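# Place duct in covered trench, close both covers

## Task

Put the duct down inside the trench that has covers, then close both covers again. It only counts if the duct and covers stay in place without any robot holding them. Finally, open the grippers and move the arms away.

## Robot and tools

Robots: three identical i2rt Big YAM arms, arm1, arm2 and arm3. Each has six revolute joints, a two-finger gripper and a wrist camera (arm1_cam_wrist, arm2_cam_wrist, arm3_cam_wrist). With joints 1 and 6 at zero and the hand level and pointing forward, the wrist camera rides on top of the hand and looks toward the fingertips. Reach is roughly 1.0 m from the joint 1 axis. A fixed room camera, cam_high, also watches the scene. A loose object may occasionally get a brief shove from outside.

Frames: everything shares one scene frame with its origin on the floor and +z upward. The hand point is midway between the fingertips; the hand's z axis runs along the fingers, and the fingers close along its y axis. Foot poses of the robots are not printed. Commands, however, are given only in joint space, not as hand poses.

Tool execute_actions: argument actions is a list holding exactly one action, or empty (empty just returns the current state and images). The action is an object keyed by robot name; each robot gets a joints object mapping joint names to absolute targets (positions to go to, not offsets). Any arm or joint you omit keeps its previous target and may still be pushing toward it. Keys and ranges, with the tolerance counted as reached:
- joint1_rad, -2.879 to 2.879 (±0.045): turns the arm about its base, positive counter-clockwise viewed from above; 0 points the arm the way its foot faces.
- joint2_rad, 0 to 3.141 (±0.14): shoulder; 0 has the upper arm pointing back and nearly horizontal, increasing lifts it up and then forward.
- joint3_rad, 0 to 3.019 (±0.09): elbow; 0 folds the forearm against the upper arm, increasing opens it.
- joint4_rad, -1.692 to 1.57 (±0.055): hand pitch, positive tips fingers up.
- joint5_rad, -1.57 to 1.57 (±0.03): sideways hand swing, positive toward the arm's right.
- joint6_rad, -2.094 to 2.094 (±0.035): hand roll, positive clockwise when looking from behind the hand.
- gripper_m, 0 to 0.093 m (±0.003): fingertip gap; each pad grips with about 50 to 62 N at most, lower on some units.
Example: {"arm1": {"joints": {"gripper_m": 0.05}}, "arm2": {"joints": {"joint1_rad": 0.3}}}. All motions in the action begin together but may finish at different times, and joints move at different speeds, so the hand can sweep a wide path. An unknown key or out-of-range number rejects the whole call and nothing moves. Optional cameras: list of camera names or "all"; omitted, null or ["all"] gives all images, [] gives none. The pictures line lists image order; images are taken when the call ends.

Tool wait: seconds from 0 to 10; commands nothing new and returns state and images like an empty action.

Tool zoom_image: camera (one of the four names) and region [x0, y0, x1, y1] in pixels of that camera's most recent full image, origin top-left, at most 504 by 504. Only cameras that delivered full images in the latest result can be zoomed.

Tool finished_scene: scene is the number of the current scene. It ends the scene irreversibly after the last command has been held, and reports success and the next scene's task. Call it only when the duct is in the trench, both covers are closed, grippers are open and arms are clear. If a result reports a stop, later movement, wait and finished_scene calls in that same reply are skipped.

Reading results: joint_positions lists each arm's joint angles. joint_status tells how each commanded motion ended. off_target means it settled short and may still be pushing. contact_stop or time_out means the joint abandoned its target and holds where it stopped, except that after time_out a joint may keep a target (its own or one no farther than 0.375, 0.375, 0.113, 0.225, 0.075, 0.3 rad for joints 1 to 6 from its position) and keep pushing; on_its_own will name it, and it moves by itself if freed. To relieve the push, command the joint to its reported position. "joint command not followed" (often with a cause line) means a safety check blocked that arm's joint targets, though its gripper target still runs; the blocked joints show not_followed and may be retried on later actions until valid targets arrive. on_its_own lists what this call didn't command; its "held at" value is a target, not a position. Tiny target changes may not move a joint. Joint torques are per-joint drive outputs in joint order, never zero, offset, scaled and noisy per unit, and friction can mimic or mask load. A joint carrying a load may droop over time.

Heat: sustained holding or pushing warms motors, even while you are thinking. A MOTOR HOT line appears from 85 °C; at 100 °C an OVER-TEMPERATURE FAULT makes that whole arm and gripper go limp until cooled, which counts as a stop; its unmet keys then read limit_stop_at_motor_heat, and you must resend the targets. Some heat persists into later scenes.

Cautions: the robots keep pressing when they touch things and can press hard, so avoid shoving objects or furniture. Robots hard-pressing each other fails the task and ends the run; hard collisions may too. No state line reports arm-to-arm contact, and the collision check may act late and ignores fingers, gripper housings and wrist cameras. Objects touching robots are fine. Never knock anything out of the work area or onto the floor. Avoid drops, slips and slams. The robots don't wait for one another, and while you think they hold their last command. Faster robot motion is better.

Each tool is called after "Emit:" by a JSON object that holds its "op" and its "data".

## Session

Emit:
{"op": "execute_actions", "data": {"actions": []}}

Scene clock: 0.00 s.
Joint torques (N m, as the arm reports them, + toward a larger angle): no reading
arm1.joint_positions: joint1_rad=+0.019 joint2_rad=+0.465 joint3_rad=+1.357 joint4_rad=-1.518 joint5_rad=+0.101 joint6_rad=-0.265 gripper_m=+0.094
arm1.joint_status: not commanded
arm1.hand: x=-0.8134 y=-0.0889 z=+1.4692 quat_wxyz=(-0.440, +0.093, -0.887, +0.105) (m; scene frame)
arm2.joint_positions: joint1_rad=+0.421 joint2_rad=+0.436 joint3_rad=+1.424 joint4_rad=-1.181 joint5_rad=-0.155 joint6_rad=-0.437 gripper_m=+0.094
arm2.joint_status: not commanded
arm2.hand: x=-0.0573 y=-0.4197 z=+1.3872 quat_wxyz=(-0.400, +0.740, -0.212, -0.497) (m; scene frame)
arm3.joint_positions: joint1_rad=-0.169 joint2_rad=+0.590 joint3_rad=+1.427 joint4_rad=-1.215 joint5_rad=-0.084 joint6_rad=+0.317 gripper_m=+0.095
arm3.joint_status: not commanded
arm3.hand: x=+0.7487 y=-0.0616 z=+1.5583 quat_wxyz=(+0.074, +0.802, -0.190, -0.561) (m; scene frame)
pictures: arm1_cam_wrist, arm2_cam_wrist, arm3_cam_wrist, cam_high
Images, in order (width x height): arm1_cam_wrist 616x616, arm2_cam_wrist 616x616, arm3_cam_wrist 616x616, cam_high 896x504.

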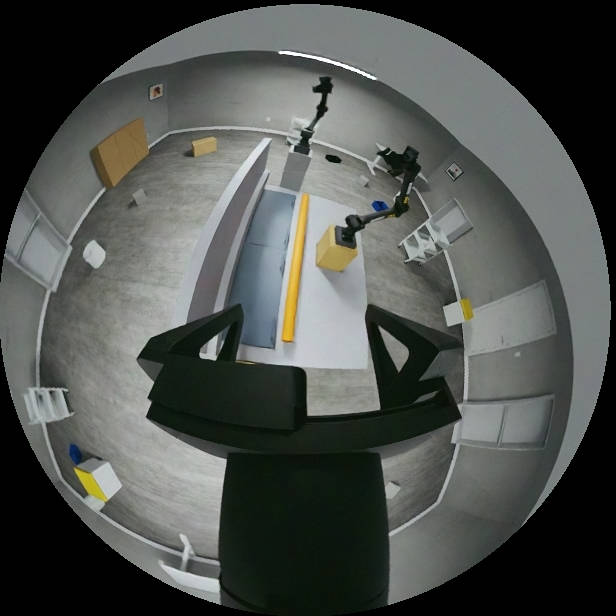

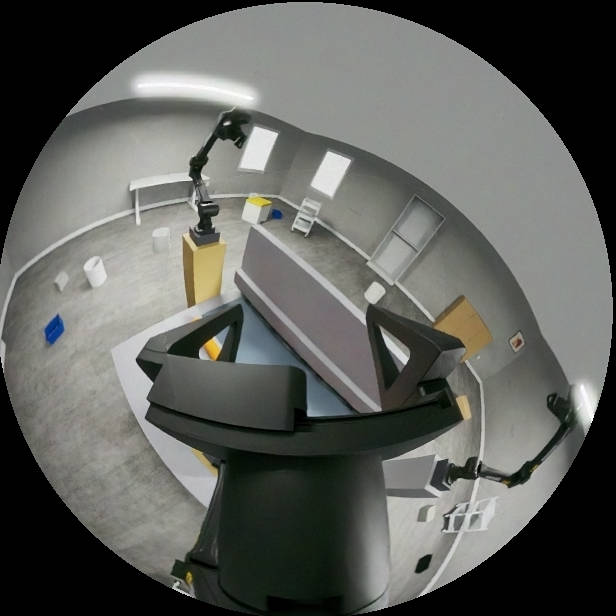

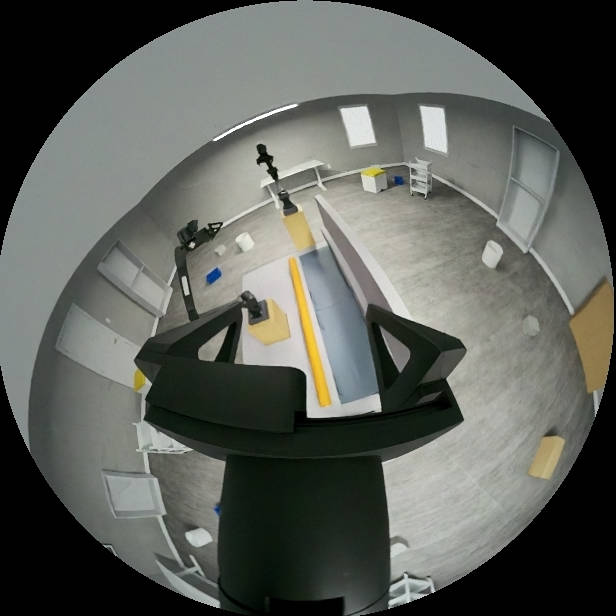

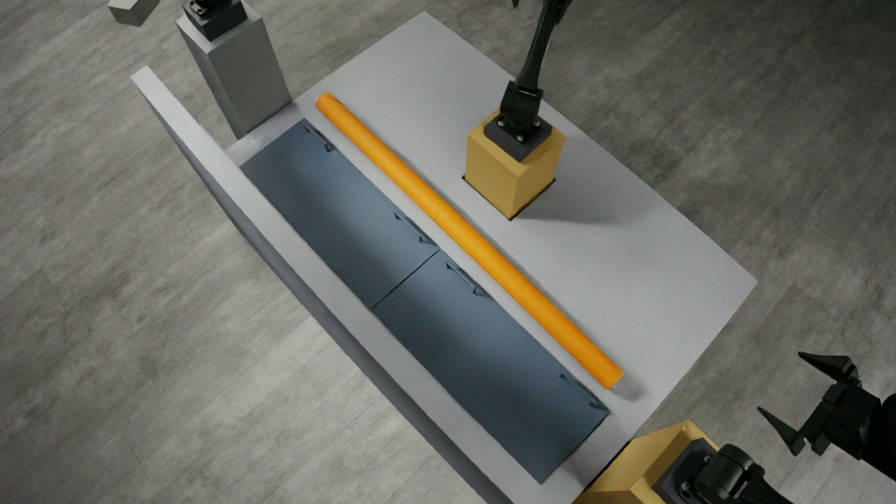

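Emit:
{"op": "execute_actions", "data": {"actions": [{"arm1":{"joints":{"joint1_rad":-0.21,"joint5_rad":0,"joint6_rad":-0.21,"joint2_rad":1.72,"joint3_rad":0.67,"joint4_rad":-0.52,"gripper_m":0.05}},"arm3":{"joints":{"joint1_rad":0.18,"joint5_rad":0,"joint6_rad":0.17,"joint2_rad":1.72,"joint3_rad":0.67,"joint4_rad":-0.52,"gripper_m":0.05}},"arm2":{"joints":{"joint1_rad":0,"joint5_rad":0,"joint6_rad":0,"joint2_rad":0.6,"joint3_rad":0.8,"joint4_rad":-1.2,"gripper_m":0}}}], "cameras": []}}

Emit:
{"op": "execute_actions", "data": {"actions": [{"arm1":{"joints":{"joint2_rad":2.775,"joint3_rad":1.119,"joint4_rad":0.086}},"arm3":{"joints":{"joint2_rad":2.82,"joint3_rad":1.16,"joint4_rad":0.08}},"arm2":{"joints":{"joint2_rad":1.556,"joint3_rad":0.38,"joint4_rad":-0.39}}}]}}

Scene clock: 1.97 s.
Joint torques (N m, as the arm reports them, + toward a larger angle): arm1=[  1.   -10.73   4.69   0.46  -0.13   0.16] | arm2=[-2.18 -0.21 10.44  1.3   0.01  0.11] | arm3=[ -0.08 -10.22   4.68   1.26   0.11  -0.11]
arm1.joint_positions: joint1_rad=-0.208 joint2_rad=+1.720 joint3_rad=+0.662 joint4_rad=-0.535 joint5_rad=+0.002 joint6_rad=-0.223 gripper_m=+0.050
arm1.joint_status: all done
arm1.hand: x=-0.6526 y=-0.1458 z=+0.8696 quat_wxyz=(+0.015, -0.004, -1.000, -0.002) (m; scene frame)
arm2.joint_positions: joint1_rad=+0.010 joint2_rad=+0.610 joint3_rad=+0.800 joint4_rad=-1.195 joint5_rad=-0.001 joint6_rad=-0.011 gripper_m=+0.000
arm2.joint_status: all done
arm2.hand: x=+0.0214 y=-0.2929 z=+1.0300 quat_wxyz=(-0.190, +0.697, -0.661, -0.203) (m; scene frame)
arm3.joint_positions: joint1_rad=+0.173 joint2_rad=+1.713 joint3_rad=+0.662 joint4_rad=-0.536 joint5_rad=+0.000 joint6_rad=+0.180 gripper_m=+0.050
arm3.joint_status: all done
arm3.hand: x=+0.6441 y=-0.1482 z=+0.8883 quat_wxyz=(+0.005, +1.000, -0.017, +0.003) (m; scene frame)
pictures: none
No camera images: the call's "cameras" was empty. Leave "cameras" out to get every camera's image.

Scene clock: 3.77 s.
Joint torques (N m, as the arm reports them, + toward a larger angle): arm1=[  0.8  -16.    -0.06   0.38  -0.12   0.14] | arm2=[-2.1  -5.04  3.99  0.83  0.01  0.1 ] | arm3=[ -0.05 -16.74  -0.28   1.13   0.11  -0.1 ]
arm1.joint_positions: joint1_rad=-0.208 joint2_rad=+2.783 joint3_rad=+1.117 joint4_rad=+0.074 joint5_rad=+0.002 joint6_rad=-0.223 gripper_m=+0.050
arm1.joint_status: all done
arm1.hand: x=-0.6248 y=-0.1527 z=+0.5267 quat_wxyz=(+0.015, -0.004, -1.000, -0.002) (m; scene frame)
arm2.joint_positions: joint1_rad=+0.010 joint2_rad=+1.544 joint3_rad=+0.377 joint4_rad=-0.400 joint5_rad=-0.001 joint6_rad=-0.011 gripper_m=+0.000
arm2.joint_status: all done
arm2.hand: x=+0.0196 y=-0.3197 z=+0.6763 quat_wxyz=(+0.003, +0.726, -0.688, -0.004) (m; scene frame)
arm3.joint_positions: joint1_rad=+0.173 joint2_rad=+2.834 joint3_rad=+1.157 joint4_rad=+0.066 joint5_rad=+0.000 joint6_rad=+0.180 gripper_m=+0.050
arm3.joint_status: all done
arm3.hand: x=+0.6163 y=-0.1562 z=+0.5250 quat_wxyz=(+0.003, +1.000, -0.017, +0.015) (m; scene frame)
pictures: arm1_cam_wrist, arm2_cam_wrist, arm3_cam_wrist, cam_high
Images, in order (width x height): arm1_cam_wrist 616x616, arm2_cam_wrist 616x616, arm3_cam_wrist 616x616, cam_high 896x504.

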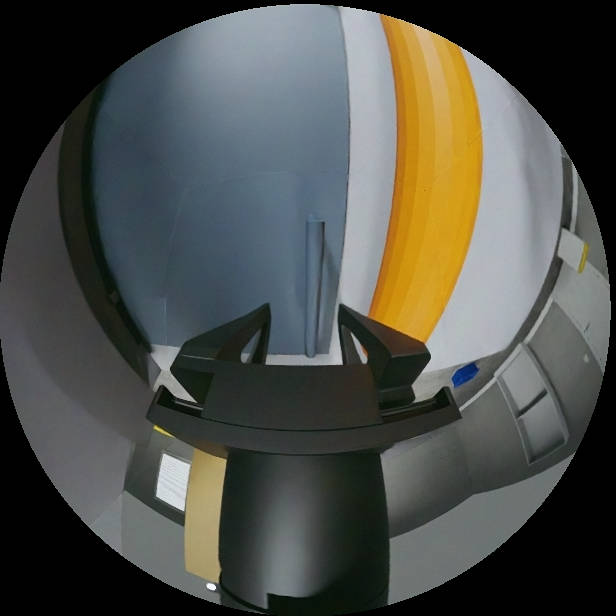

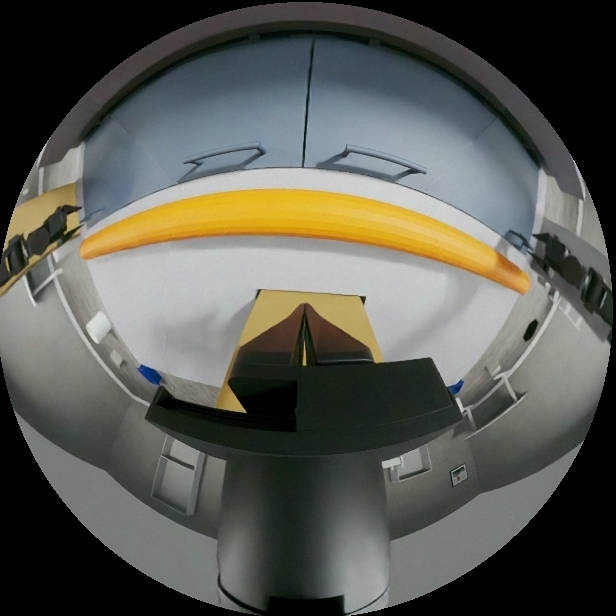

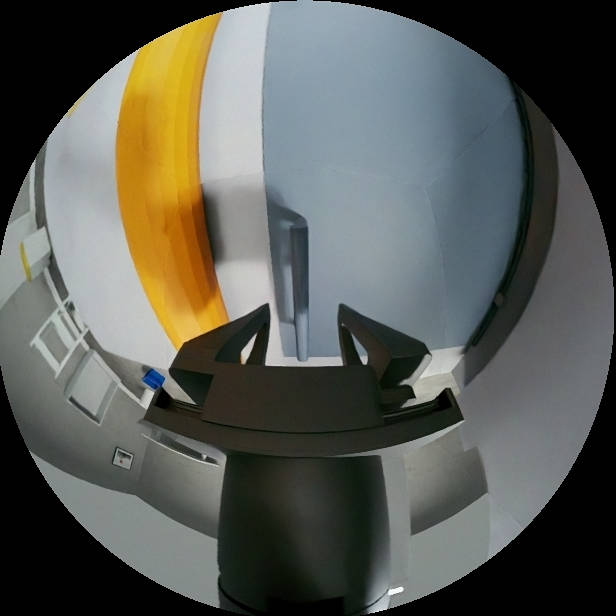

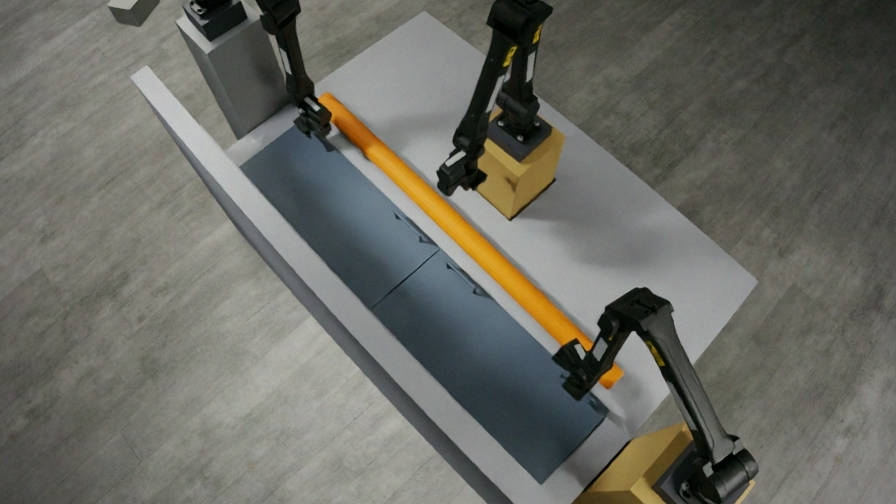

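Emit:
{"op": "execute_actions", "data": {"actions": [{"arm1":{"joints":{"joint1_rad":-0.225,"joint2_rad":2.918,"joint3_rad":1.247,"joint4_rad":0.10}},"arm3":{"joints":{"joint1_rad":0.195,"joint2_rad":2.965,"joint3_rad":1.28,"joint4_rad":0.12}}}], "cameras": ["arm1_cam_wrist","arm3_cam_wrist"]}}

Scene clock: 5.00 s.
Joint torques (N m, as the arm reports them, + toward a larger angle): arm1=[  0.46 -15.86  -0.14   0.2   -0.13   0.16] | arm2=[-2.06 -5.03  3.94  0.85  0.01  0.11] | arm3=[  0.82 -15.32  -0.3    0.93   0.11  -0.1 ]
arm1.joint_positions: joint1_rad=-0.220 joint2_rad=+2.920 joint3_rad=+1.246 joint4_rad=+0.092 joint5_rad=+0.002 joint6_rad=-0.223 gripper_m=+0.050
arm1.joint_status: all done
arm1.hand: x=-0.6208 y=-0.1583 z=+0.4747 quat_wxyz=(+0.010, -0.010, -1.000, +0.000) (m; scene frame)
arm2.joint_positions: joint1_rad=+0.010 joint2_rad=+1.544 joint3_rad=+0.377 joint4_rad=-0.400 joint5_rad=-0.001 joint6_rad=-0.011 gripper_m=+0.000
arm2.joint_status: not commanded
arm2.hand: x=+0.0196 y=-0.3197 z=+0.6763 quat_wxyz=(+0.003, +0.726, -0.688, -0.004) (m; scene frame)
arm3.joint_positions: joint1_rad=+0.178 joint2_rad=+2.960 joint3_rad=+1.279 joint4_rad=+0.111 joint5_rad=+0.000 joint6_rad=+0.180 gripper_m=+0.050
arm3.joint_status: all done
arm3.hand: x=+0.6046 y=-0.1601 z=+0.4768 quat_wxyz=(+0.006, +1.000, -0.015, -0.005) (m; scene frame)
pictures: arm1_cam_wrist, arm3_cam_wrist
Images, in order (width x height): arm1_cam_wrist 616x616, arm3_cam_wrist 616x616.

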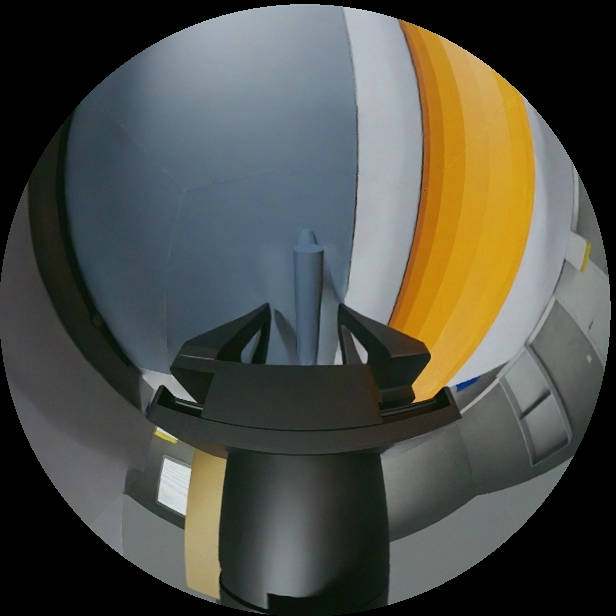

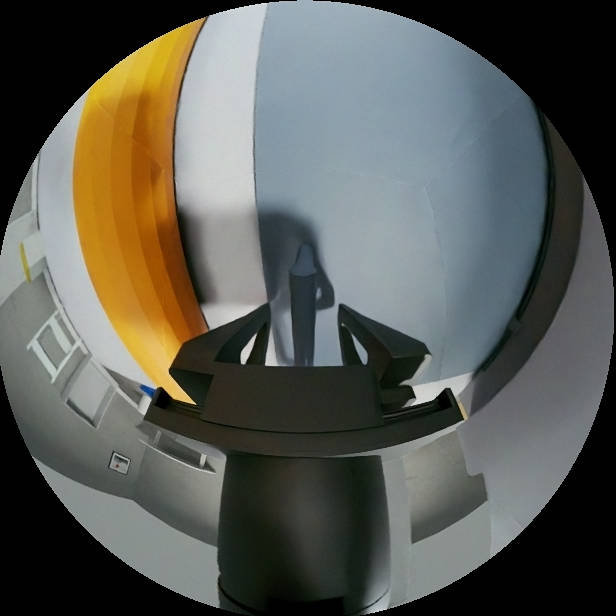

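Same as before. Repeat the sequence.

Emit:
{"op": "execute_actions", "data": {"actions": [{"arm1":{"joints":{"joint2_rad":2.935,"joint3_rad":1.27}},"arm3":{"joints":{"joint2_rad":2.98,"joint3_rad":1.3}},"arm2":{"joints":{"joint2_rad":2.37,"joint3_rad":0.516,"joint4_rad":0.27}}}], "cameras": []}}

Emit:
{"op": "execute_actions", "data": {"actions": [{"arm1":{"joints":{"gripper_m":0}},"arm3":{"joints":{"gripper_m":0}},"arm2":{"joints":{"joint2_rad":2.559,"joint3_rad":0.504,"joint4_rad":0.655}}}], "cameras": ["arm2_cam_wrist"]}}

Emit:
{"op": "execute_actions", "data": {"actions": [{"arm1":{"joints":{"joint1_rad":-0.19,"joint2_rad":2.74,"joint3_rad":1.09,"joint4_rad":0.08}},"arm3":{"joints":{"joint1_rad":0.16,"joint2_rad":2.78,"joint3_rad":1.13,"joint4_rad":0.07}}}], "cameras": []}}

Emit:
{"op": "execute_actions", "data": {"actions": [{"arm1":{"joints":{"joint1_rad":-0.10,"joint6_rad":-0.1,"joint2_rad":2.55,"joint3_rad":0.95,"joint4_rad":0.04}},"arm3":{"joints":{"joint1_rad":0.07,"joint6_rad":0.07,"joint2_rad":2.58,"joint3_rad":0.97,"joint4_rad":0.04}}}], "cameras": []}}

Emit:
{"op": "execute_actions", "data": {"actions": [{"arm1":{"joints":{"joint1_rad":0.03,"joint6_rad":0.0,"joint5_rad":0.15,"joint2_rad":2.42,"joint3_rad":0.88,"joint4_rad":0.0}},"arm3":{"joints":{"joint1_rad":-0.07,"joint6_rad":-0.06,"joint5_rad":-0.15,"joint2_rad":2.45,"joint3_rad":0.9,"joint4_rad":0.0}}}], "cameras": ["arm2_cam_wrist","cam_high"]}}

Scene clock: 8.27 s.
Joint torques (N m, as the arm reports them, + toward a larger angle): arm1=[  0.56 -14.94   0.06   0.2   -0.12   0.15] | arm2=[-2.09  3.8   1.45  0.18  0.01  0.1 ] | arm3=[  0.76 -14.51  -0.11   0.98   0.11  -0.1 ]
arm1.joint_positions: joint1_rad=-0.220 joint2_rad=+2.922 joint3_rad=+1.267 joint4_rad=+0.092 joint5_rad=+0.002 joint6_rad=-0.223 gripper_m=+0.050
arm1.joint_status: all done
arm1.hand: x=-0.6094 y=-0.1611 z=+0.4729 quat_wxyz=(+0.001, -0.010, -1.000, +0.002) (m; scene frame)
arm2.joint_positions: joint1_rad=+0.010 joint2_rad=+2.207 joint3_rad=+0.487 joint4_rad=+0.284 joint5_rad=-0.002 joint6_rad=-0.011 gripper_m=+0.000
arm2.joint_status: joint2_rad time_out (moved +0.663 of +0.826); the others done
arm2.on_its_own: joint2_rad reads +2.207 and still pushes toward +2.370 since a time_out
arm2.hand: x=+0.0163 y=-0.2728 z=+0.5358 quat_wxyz=(-0.043, +0.724, -0.686, -0.052) (m; scene frame)
arm3.joint_positions: joint1_rad=+0.178 joint2_rad=+2.962 joint3_rad=+1.298 joint4_rad=+0.111 joint5_rad=+0.000 joint6_rad=+0.180 gripper_m=+0.050
arm3.joint_status: all done
arm3.hand: x=+0.5939 y=-0.1617 z=+0.4756 quat_wxyz=(+0.008, +1.000, -0.015, -0.014) (m; scene frame)
pictures: none
No camera images: the call's "cameras" was empty. Leave "cameras" out to get every camera's image.

not run: a stop came earlier in this reply.

not run: a stop came earlier in this reply.

not run: a stop came earlier in this reply.

not run: a stop came earlier in this reply.

Emit:
{"op": "execute_actions", "data": {"actions": [{"arm2":{"joints":{"joint2_rad":2.05,"joint3_rad":0.42,"joint4_rad":-0.05}},"arm1":{"joints":{"joint2_rad":2.96,"joint3_rad":1.28}},"arm3":{"joints":{"joint2_rad":3.01,"joint3_rad":1.315}}}]}}

Scene clock: 9.57 s.
Joint torques (N m, as the arm reports them, + toward a larger angle): arm1=[  0.79 -14.13   0.02   0.2   -0.08   0.12] | arm2=[-2.13 -8.15 -0.73 -0.13  0.06  0.1 ] | arm3=[  0.7  -13.75  -0.21   0.93   0.06  -0.09]
arm1.joint_positions: joint1_rad=-0.220 joint2_rad=+2.938 joint3_rad=+1.278 joint4_rad=+0.093 joint5_rad=+0.002 joint6_rad=-0.222 gripper_m=+0.050
arm1.joint_status: all done
arm1.hand: x=-0.6119 y=-0.1605 z=+0.4672 quat_wxyz=(+0.002, -0.011, -1.000, +0.001) (m; scene frame)
arm2.joint_positions: joint1_rad=+0.010 joint2_rad=+2.044 joint3_rad=+0.422 joint4_rad=-0.041 joint5_rad=-0.003 joint6_rad=-0.011 gripper_m=+0.000
arm2.joint_status: all done
arm2.hand: x=+0.0192 y=-0.3379 z=+0.5728 quat_wxyz=(+0.036, +0.725, -0.687, +0.030) (m; scene frame)
arm3.joint_positions: joint1_rad=+0.179 joint2_rad=+2.983 joint3_rad=+1.314 joint4_rad=+0.112 joint5_rad=+0.001 joint6_rad=+0.179 gripper_m=+0.050
arm3.joint_status: all done
arm3.hand: x=+0.5970 y=-0.1614 z=+0.4675 quat_wxyz=(+0.007, +1.000, -0.014, -0.012) (m; scene frame)
pictures: arm1_cam_wrist, arm2_cam_wrist, arm3_cam_wrist, cam_high
Images, in order (width x height): arm1_cam_wrist 616x616, arm2_cam_wrist 616x616, arm3_cam_wrist 616x616, cam_high 896x504.

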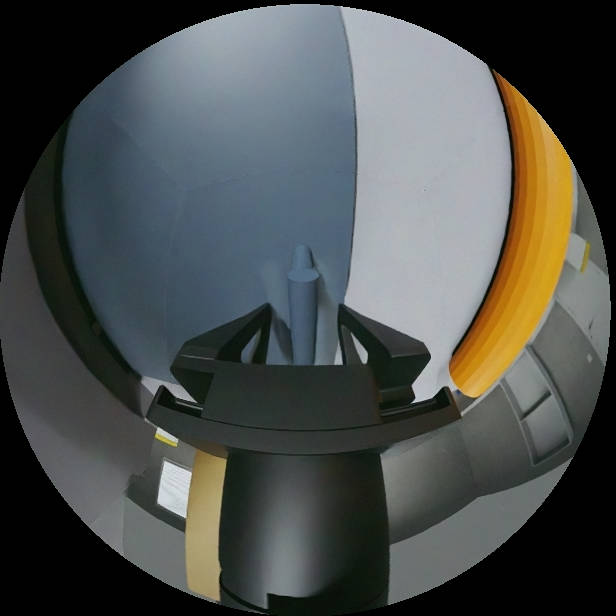

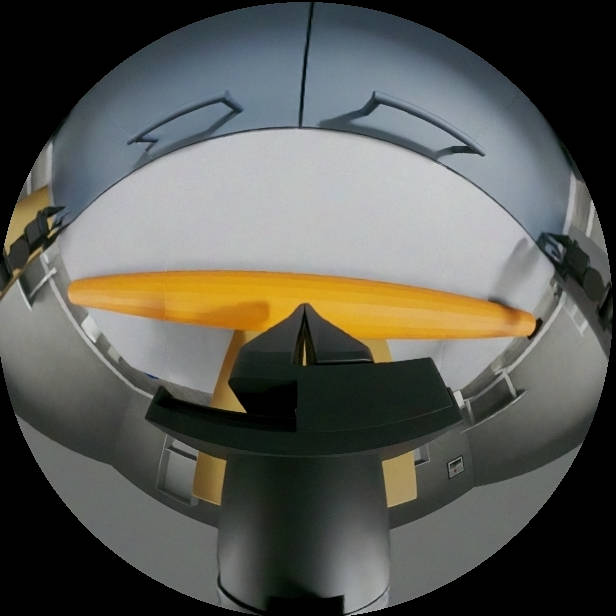

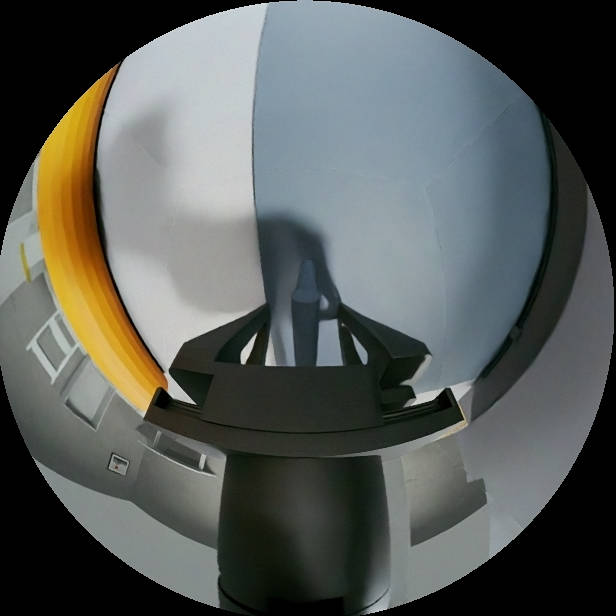

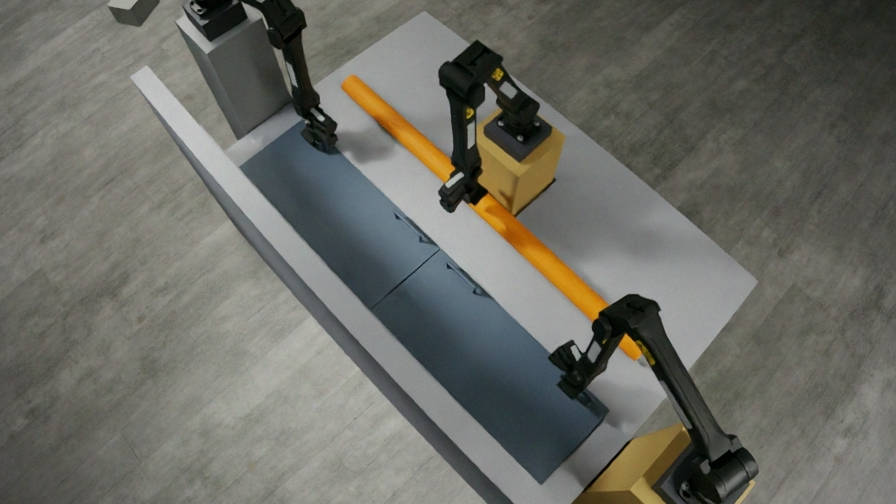

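Emit:
{"op": "execute_actions", "data": {"actions": [{"arm2":{"joints":{"joint2_rad":1.5,"joint3_rad":0.4,"joint4_rad":-0.4}},"arm1":{"joints":{"joint2_rad":2.58,"joint3_rad":0.963,"joint4_rad":0.047,"gripper_m":0}},"arm3":{"joints":{"joint2_rad":2.58,"joint3_rad":0.963,"joint4_rad":0.047,"gripper_m":0}}}], "cameras": []}}

Emit:
{"op": "execute_actions", "data": {"actions": [{"arm1":{"joints":{"joint1_rad":-0.85,"joint2_rad":2.6,"joint3_rad":1.36,"joint4_rad":-0.32}},"arm3":{"joints":{"joint1_rad":0.85,"joint2_rad":2.63,"joint3_rad":1.36,"joint4_rad":-0.3}}}]}}

Scene clock: 11.37 s.
Joint torques (N m, as the arm reports them, + toward a larger angle): arm1=[ -3.78 -22.73  -3.09  -1.19   1.    -0.17] | arm2=[-2.23 -6.34  4.56  0.21  0.06  0.1 ] | arm3=[  4.53 -23.62  -4.08  -1.5   -2.14   0.61]
arm1.joint_positions: joint1_rad=-0.174 joint2_rad=+2.664 joint3_rad=+1.006 joint4_rad=+0.079 joint5_rad=-0.031 joint6_rad=-0.192 gripper_m=+0.008
arm1.joint_status: gripper_m off_target (ended at +0.008, target +0.000); the others done
arm1.hand: x=-0.6252 y=-0.1341 z=+0.5710 quat_wxyz=(+0.005, -0.003, -1.000, -0.017) (m; scene frame)
arm2.joint_positions: joint1_rad=+0.010 joint2_rad=+1.502 joint3_rad=+0.399 joint4_rad=-0.390 joint5_rad=-0.003 joint6_rad=-0.011 gripper_m=+0.000
arm2.joint_status: all done
arm2.hand: x=+0.0184 y=-0.2954 z=+0.6895 quat_wxyz=(-0.023, +0.725, -0.687, -0.032) (m; scene frame)
arm3.joint_positions: joint1_rad=+0.126 joint2_rad=+2.680 joint3_rad=+1.013 joint4_rad=+0.088 joint5_rad=+0.056 joint6_rad=+0.120 gripper_m=+0.009
arm3.joint_status: gripper_m off_target (ended at +0.009, target +0.000); the others done
arm3.hand: x=+0.6145 y=-0.1293 z=+0.5822 quat_wxyz=(-0.022, +1.000, -0.011, -0.004) (m; scene frame)
pictures: none
No camera images: the call's "cameras" was empty. Leave "cameras" out to get every camera's image.

Scene clock: 14.07 s.
Joint torques (N m, as the arm reports them, + toward a larger angle): arm1=[-23.15 -34.25   6.41  -1.36   5.43   1.04] | arm2=[-2.14 -6.28  4.47  0.2   0.06  0.1 ] | arm3=[ 18.72 -31.66   6.67  -0.91  -5.7   -0.64]
arm1.joint_positions: joint1_rad=-0.285 joint2_rad=+2.799 joint3_rad=+1.272 joint4_rad=-0.297 joint5_rad=-0.164 joint6_rad=-0.315 gripper_m=+0.008
arm1.joint_status: joint1_rad time_out (moved -0.112 of -0.676); joint2_rad time_out (moved +0.135 of -0.064); the others done
arm1.on_its_own: joint1_rad reads -0.285 and still pushes toward -0.549 since a time_out (your -0.850 is given up); joint2_rad reads +2.799 and still pushes toward +2.600 since a time_out
arm1.hand: x=-0.6253 y=-0.1517 z=+0.5295 quat_wxyz=(+0.099, -0.008, -0.988, -0.117) (m; scene frame)
arm2.joint_positions: joint1_rad=+0.010 joint2_rad=+1.502 joint3_rad=+0.399 joint4_rad=-0.390 joint5_rad=-0.003 joint6_rad=-0.011 gripper_m=+0.000
arm2.joint_status: not commanded
arm2.hand: x=+0.0184 y=-0.2954 z=+0.6895 quat_wxyz=(-0.023, +0.725, -0.687, -0.032) (m; scene frame)
arm3.joint_positions: joint1_rad=+0.222 joint2_rad=+2.811 joint3_rad=+1.273 joint4_rad=-0.283 joint5_rad=+0.146 joint6_rad=+0.227 gripper_m=+0.009
arm3.joint_status: joint1_rad time_out (moved +0.096 of +0.724); joint2_rad time_out (moved +0.131 of -0.050); the others done
arm3.on_its_own: joint1_rad reads +0.222 and still pushes toward +0.486 since a time_out (your +0.850 is given up); joint2_rad reads +2.811 and still pushes toward +2.630 since a time_out
arm3.hand: x=+0.6136 y=-0.1486 z=+0.5411 quat_wxyz=(-0.091, +0.991, -0.007, +0.102) (m; scene frame)
pictures: arm1_cam_wrist, arm2_cam_wrist, arm3_cam_wrist, cam_high
Images, in order (width x height): arm1_cam_wrist 616x616, arm2_cam_wrist 616x616, arm3_cam_wrist 616x616, cam_high 896x504.

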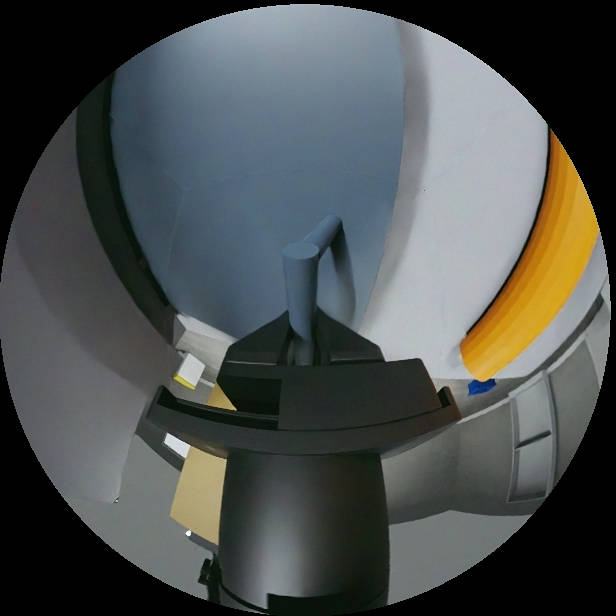

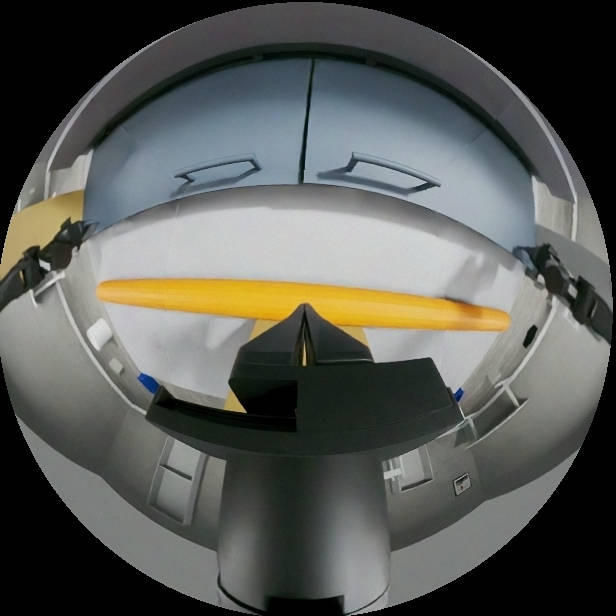

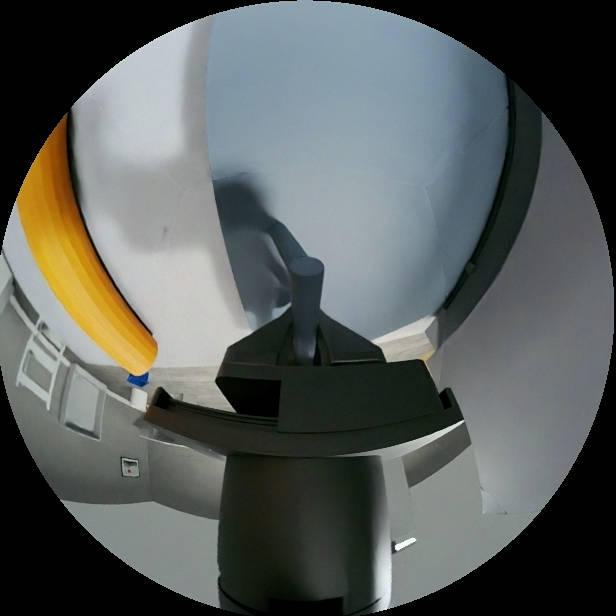

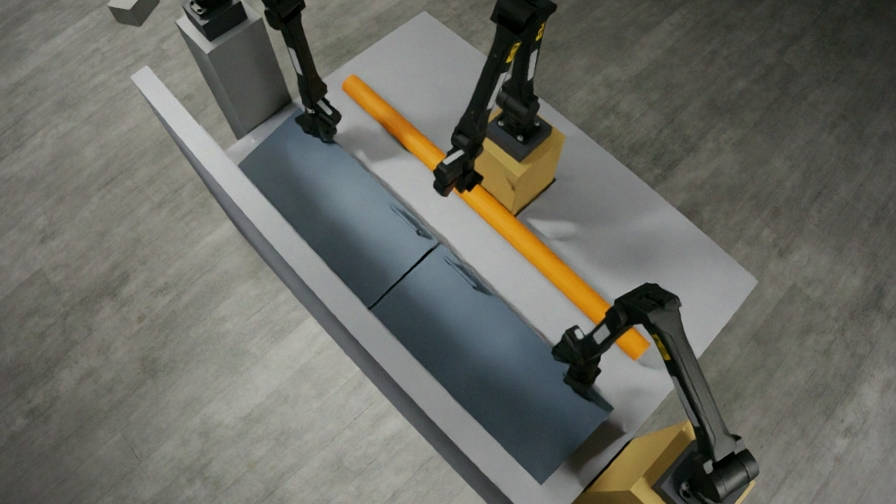

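Oops, grabbed the handles. Ease down and release.

Emit:
{"op": "execute_actions", "data": {"actions": [{"arm1":{"joints":{"joint1_rad":-0.22,"joint5_rad":0,"joint6_rad":-0.22,"joint2_rad":2.935,"joint3_rad":1.275,"joint4_rad":0.1}},"arm3":{"joints":{"joint1_rad":0.18,"joint5_rad":0,"joint6_rad":0.18,"joint2_rad":2.98,"joint3_rad":1.31,"joint4_rad":0.115}}}], "cameras": []}}

Emit:
{"op": "execute_actions", "data": {"actions": [{"arm1":{"joints":{"gripper_m":0.04}},"arm3":{"joints":{"gripper_m":0.04}}}], "cameras": []}}

Emit:
{"op": "execute_actions", "data": {"actions": [{"arm1":{"joints":{"joint2_rad":2.58,"joint3_rad":0.963,"joint4_rad":0.047}},"arm3":{"joints":{"joint2_rad":2.58,"joint3_rad":0.963,"joint4_rad":0.047}}}], "cameras": []}}

Emit:
{"op": "execute_actions", "data": {"actions": [{"arm1":{"joints":{"joint1_rad":-0.85,"joint2_rad":2.6,"joint3_rad":1.36,"joint4_rad":-0.32,"gripper_m":0}},"arm3":{"joints":{"joint1_rad":0.85,"joint2_rad":2.63,"joint3_rad":1.36,"joint4_rad":-0.3,"gripper_m":0}}}]}}

Scene clock: 16.73 s.
Joint torques (N m, as the arm reports them, + toward a larger angle): arm1=[  2.09 -14.67   0.77   1.93  -0.2    0.24] | arm2=[-2.17 -6.19  4.5   0.22  0.07  0.1 ] | arm3=[ -1.08 -14.52   0.96   3.31  -0.24   0.06]
arm1.joint_positions: joint1_rad=-0.229 joint2_rad=+2.921 joint3_rad=+1.260 joint4_rad=+0.042 joint5_rad=+0.005 joint6_rad=-0.242 gripper_m=+0.008
arm1.joint_status: joint4_rad time_out (moved +0.339 of +0.397); the others done
arm1.on_its_own: joint4_rad reads +0.042 and still pushes toward +0.100 since a time_out
arm1.hand: x=-0.6257 y=-0.1608 z=+0.4739 quat_wxyz=(+0.028, -0.005, -1.000, -0.004) (m; scene frame)
arm2.joint_positions: joint1_rad=+0.010 joint2_rad=+1.502 joint3_rad=+0.399 joint4_rad=-0.390 joint5_rad=-0.003 joint6_rad=-0.011 gripper_m=+0.000
arm2.joint_status: not commanded
arm2.hand: x=+0.0184 y=-0.2954 z=+0.6895 quat_wxyz=(-0.023, +0.725, -0.687, -0.032) (m; scene frame)
arm3.joint_positions: joint1_rad=+0.188 joint2_rad=+2.964 joint3_rad=+1.290 joint4_rad=+0.055 joint5_rad=+0.008 joint6_rad=+0.176 gripper_m=+0.009
arm3.joint_status: joint4_rad time_out (moved +0.337 of +0.398); the others done
arm3.on_its_own: joint4_rad reads +0.055 and still pushes toward +0.115 since a time_out
arm3.hand: x=+0.6142 y=-0.1607 z=+0.4750 quat_wxyz=(-0.002, +1.000, -0.008, +0.018) (m; scene frame)
pictures: none
No camera images: the call's "cameras" was empty. Leave "cameras" out to get every camera's image.

not run: a stop came earlier in this reply.

not run: a stop came earlier in this reply.

not run: a stop came earlier in this reply.

Emit:
{"op": "execute_actions", "data": {"actions": [{"arm1":{"joints":{"gripper_m":0.04,"joint4_rad":0.05}},"arm3":{"joints":{"gripper_m":0.04,"joint4_rad":0.06}}}], "cameras": []}}

Emit:
{"op": "execute_actions", "data": {"actions": [{"arm1":{"joints":{"joint2_rad":2.58,"joint3_rad":0.963,"joint4_rad":0.047}},"arm3":{"joints":{"joint2_rad":2.58,"joint3_rad":0.963,"joint4_rad":0.047}}}], "cameras": []}}

Emit:
{"op": "execute_actions", "data": {"actions": [{"arm1":{"joints":{"joint1_rad":-0.85,"joint2_rad":2.6,"joint3_rad":1.36,"joint4_rad":-0.32,"gripper_m":0}},"arm3":{"joints":{"joint1_rad":0.85,"joint2_rad":2.63,"joint3_rad":1.36,"joint4_rad":-0.3,"gripper_m":0}}}]}}

Scene clock: 17.53 s.
Joint torques (N m, as the arm reports them, + toward a larger angle): arm1=[  1.74 -15.06   0.13  -0.06  -0.14   0.15] | arm2=[-2.14 -6.27  4.51  0.22  0.06  0.1 ] | arm3=[ -1.11 -14.95  -0.17   0.43   0.01   0.06]
arm1.joint_positions: joint1_rad=-0.227 joint2_rad=+2.924 joint3_rad=+1.272 joint4_rad=+0.049 joint5_rad=+0.003 joint6_rad=-0.234 gripper_m=+0.040
arm1.joint_status: all done
arm1.hand: x=-0.6186 y=-0.1617 z=+0.4724 quat_wxyz=(+0.020, -0.008, -1.000, -0.003) (m; scene frame)
arm2.joint_positions: joint1_rad=+0.010 joint2_rad=+1.502 joint3_rad=+0.399 joint4_rad=-0.390 joint5_rad=-0.003 joint6_rad=-0.011 gripper_m=+0.000
arm2.joint_status: not commanded
arm2.hand: x=+0.0184 y=-0.2954 z=+0.6895 quat_wxyz=(-0.023, +0.725, -0.687, -0.032) (m; scene frame)
arm3.joint_positions: joint1_rad=+0.188 joint2_rad=+2.967 joint3_rad=+1.308 joint4_rad=+0.061 joint5_rad=+0.002 joint6_rad=+0.176 gripper_m=+0.040
arm3.joint_status: all done
arm3.hand: x=+0.6034 y=-0.1635 z=+0.4735 quat_wxyz=(+0.003, +1.000, -0.008, +0.008) (m; scene frame)
pictures: none
No camera images: the call's "cameras" was empty. Leave "cameras" out to get every camera's image.

Scene clock: 18.80 s.
Joint torques (N m, as the arm reports them, + toward a larger angle): arm1=[  2.03 -14.09   0.07  -0.06  -0.16   0.16] | arm2=[-2.17 -6.35  4.48  0.2   0.06  0.1 ] | arm3=[ -1.12 -14.18   0.     0.17   0.01   0.05]
arm1.joint_positions: joint1_rad=-0.227 joint2_rad=+2.567 joint3_rad=+0.967 joint4_rad=+0.049 joint5_rad=+0.003 joint6_rad=-0.234 gripper_m=+0.040
arm1.joint_status: all done
arm1.hand: x=-0.6142 y=-0.1626 z=+0.6047 quat_wxyz=(-0.005, -0.009, -1.000, +0.004) (m; scene frame)
arm2.joint_positions: joint1_rad=+0.010 joint2_rad=+1.502 joint3_rad=+0.399 joint4_rad=-0.390 joint5_rad=-0.003 joint6_rad=-0.011 gripper_m=+0.000
arm2.joint_status: not commanded
arm2.hand: x=+0.0184 y=-0.2954 z=+0.6895 quat_wxyz=(-0.023, +0.725, -0.687, -0.032) (m; scene frame)
arm3.joint_positions: joint1_rad=+0.188 joint2_rad=+2.565 joint3_rad=+0.966 joint4_rad=+0.056 joint5_rad=+0.002 joint6_rad=+0.176 gripper_m=+0.040
arm3.joint_status: all done
arm3.hand: x=+0.5989 y=-0.1627 z=+0.6226 quat_wxyz=(+0.007, +1.000, -0.008, -0.019) (m; scene frame)
pictures: none
No camera images: the call's "cameras" was empty. Leave "cameras" out to get every camera's image.

Scene clock: 20.43 s.
Joint torques (N m, as the arm reports them, + toward a larger angle): arm1=[  0.51 -18.77   2.86  -0.4   -0.08   0.12] | arm2=[-2.04 -6.31  4.49  0.22  0.06  0.1 ] | arm3=[ -1.45 -18.26   2.62  -0.09   0.17   0.06]
arm1.joint_positions: joint1_rad=-0.845 joint2_rad=+2.588 joint3_rad=+1.363 joint4_rad=-0.308 joint5_rad=+0.001 joint6_rad=-0.231 gripper_m=+0.000
arm1.joint_status: all done
arm1.hand: x=-0.6382 y=-0.4658 z=+0.6198 quat_wxyz=(-0.012, -0.313, -0.950, +0.011) (m; scene frame)
arm2.joint_positions: joint1_rad=+0.010 joint2_rad=+1.502 joint3_rad=+0.399 joint4_rad=-0.390 joint5_rad=-0.003 joint6_rad=-0.011 gripper_m=+0.000
arm2.joint_status: not commanded
arm2.hand: x=+0.0184 y=-0.2954 z=+0.6895 quat_wxyz=(-0.023, +0.725, -0.687, -0.032) (m; scene frame)
arm3.joint_positions: joint1_rad=+0.862 joint2_rad=+2.619 joint3_rad=+1.362 joint4_rad=-0.286 joint5_rad=-0.002 joint6_rad=+0.176 gripper_m=+0.001
arm3.joint_status: all done
arm3.hand: x=+0.6246 y=-0.4806 z=+0.6255 quat_wxyz=(+0.012, +0.946, +0.323, -0.018) (m; scene frame)
pictures: arm1_cam_wrist, arm2_cam_wrist, arm3_cam_wrist, cam_high
Images, in order (width x height): arm1_cam_wrist 616x616, arm2_cam_wrist 616x616, arm3_cam_wrist 616x616, cam_high 896x504.

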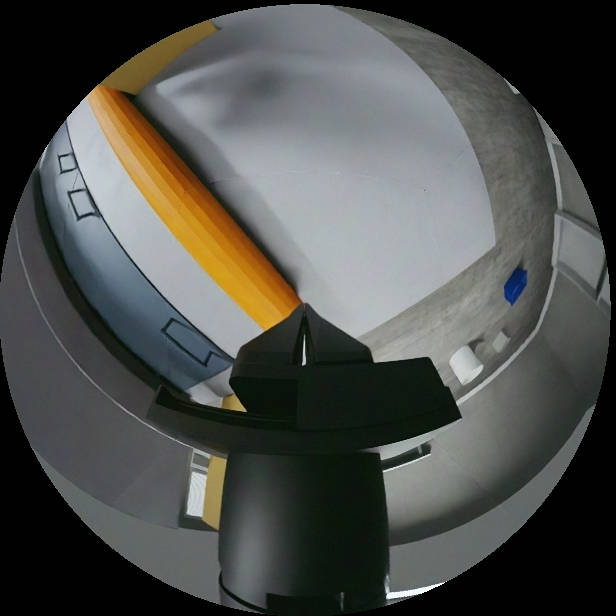

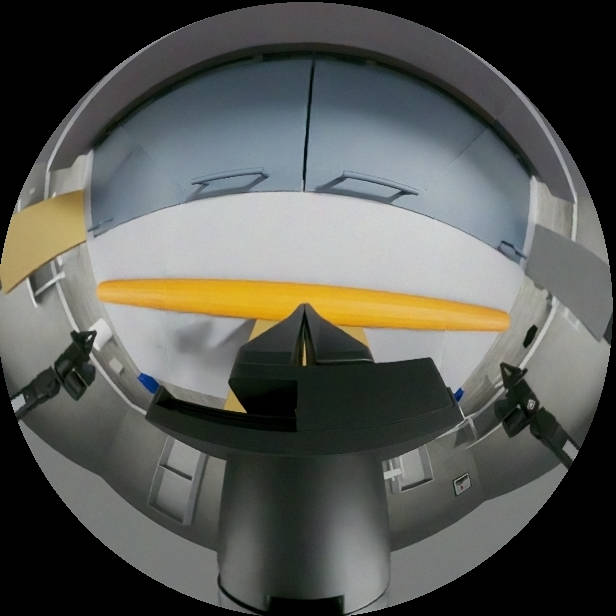

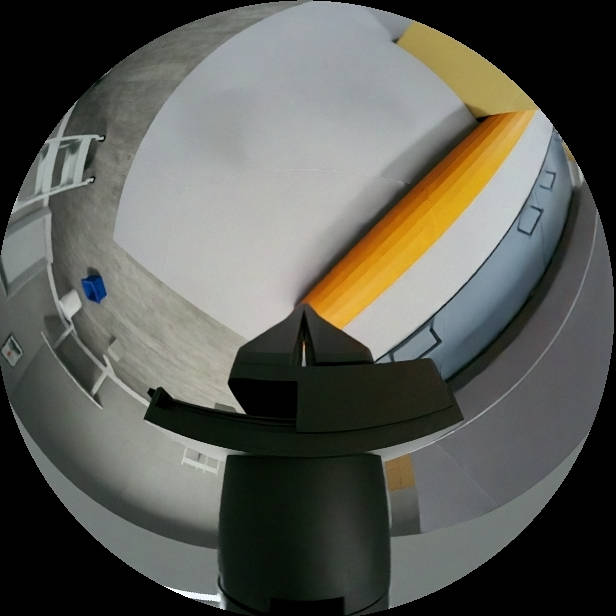

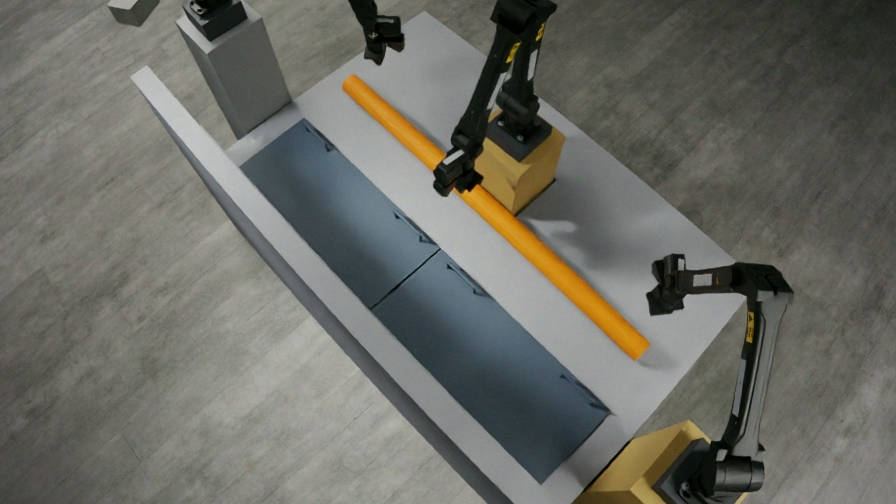

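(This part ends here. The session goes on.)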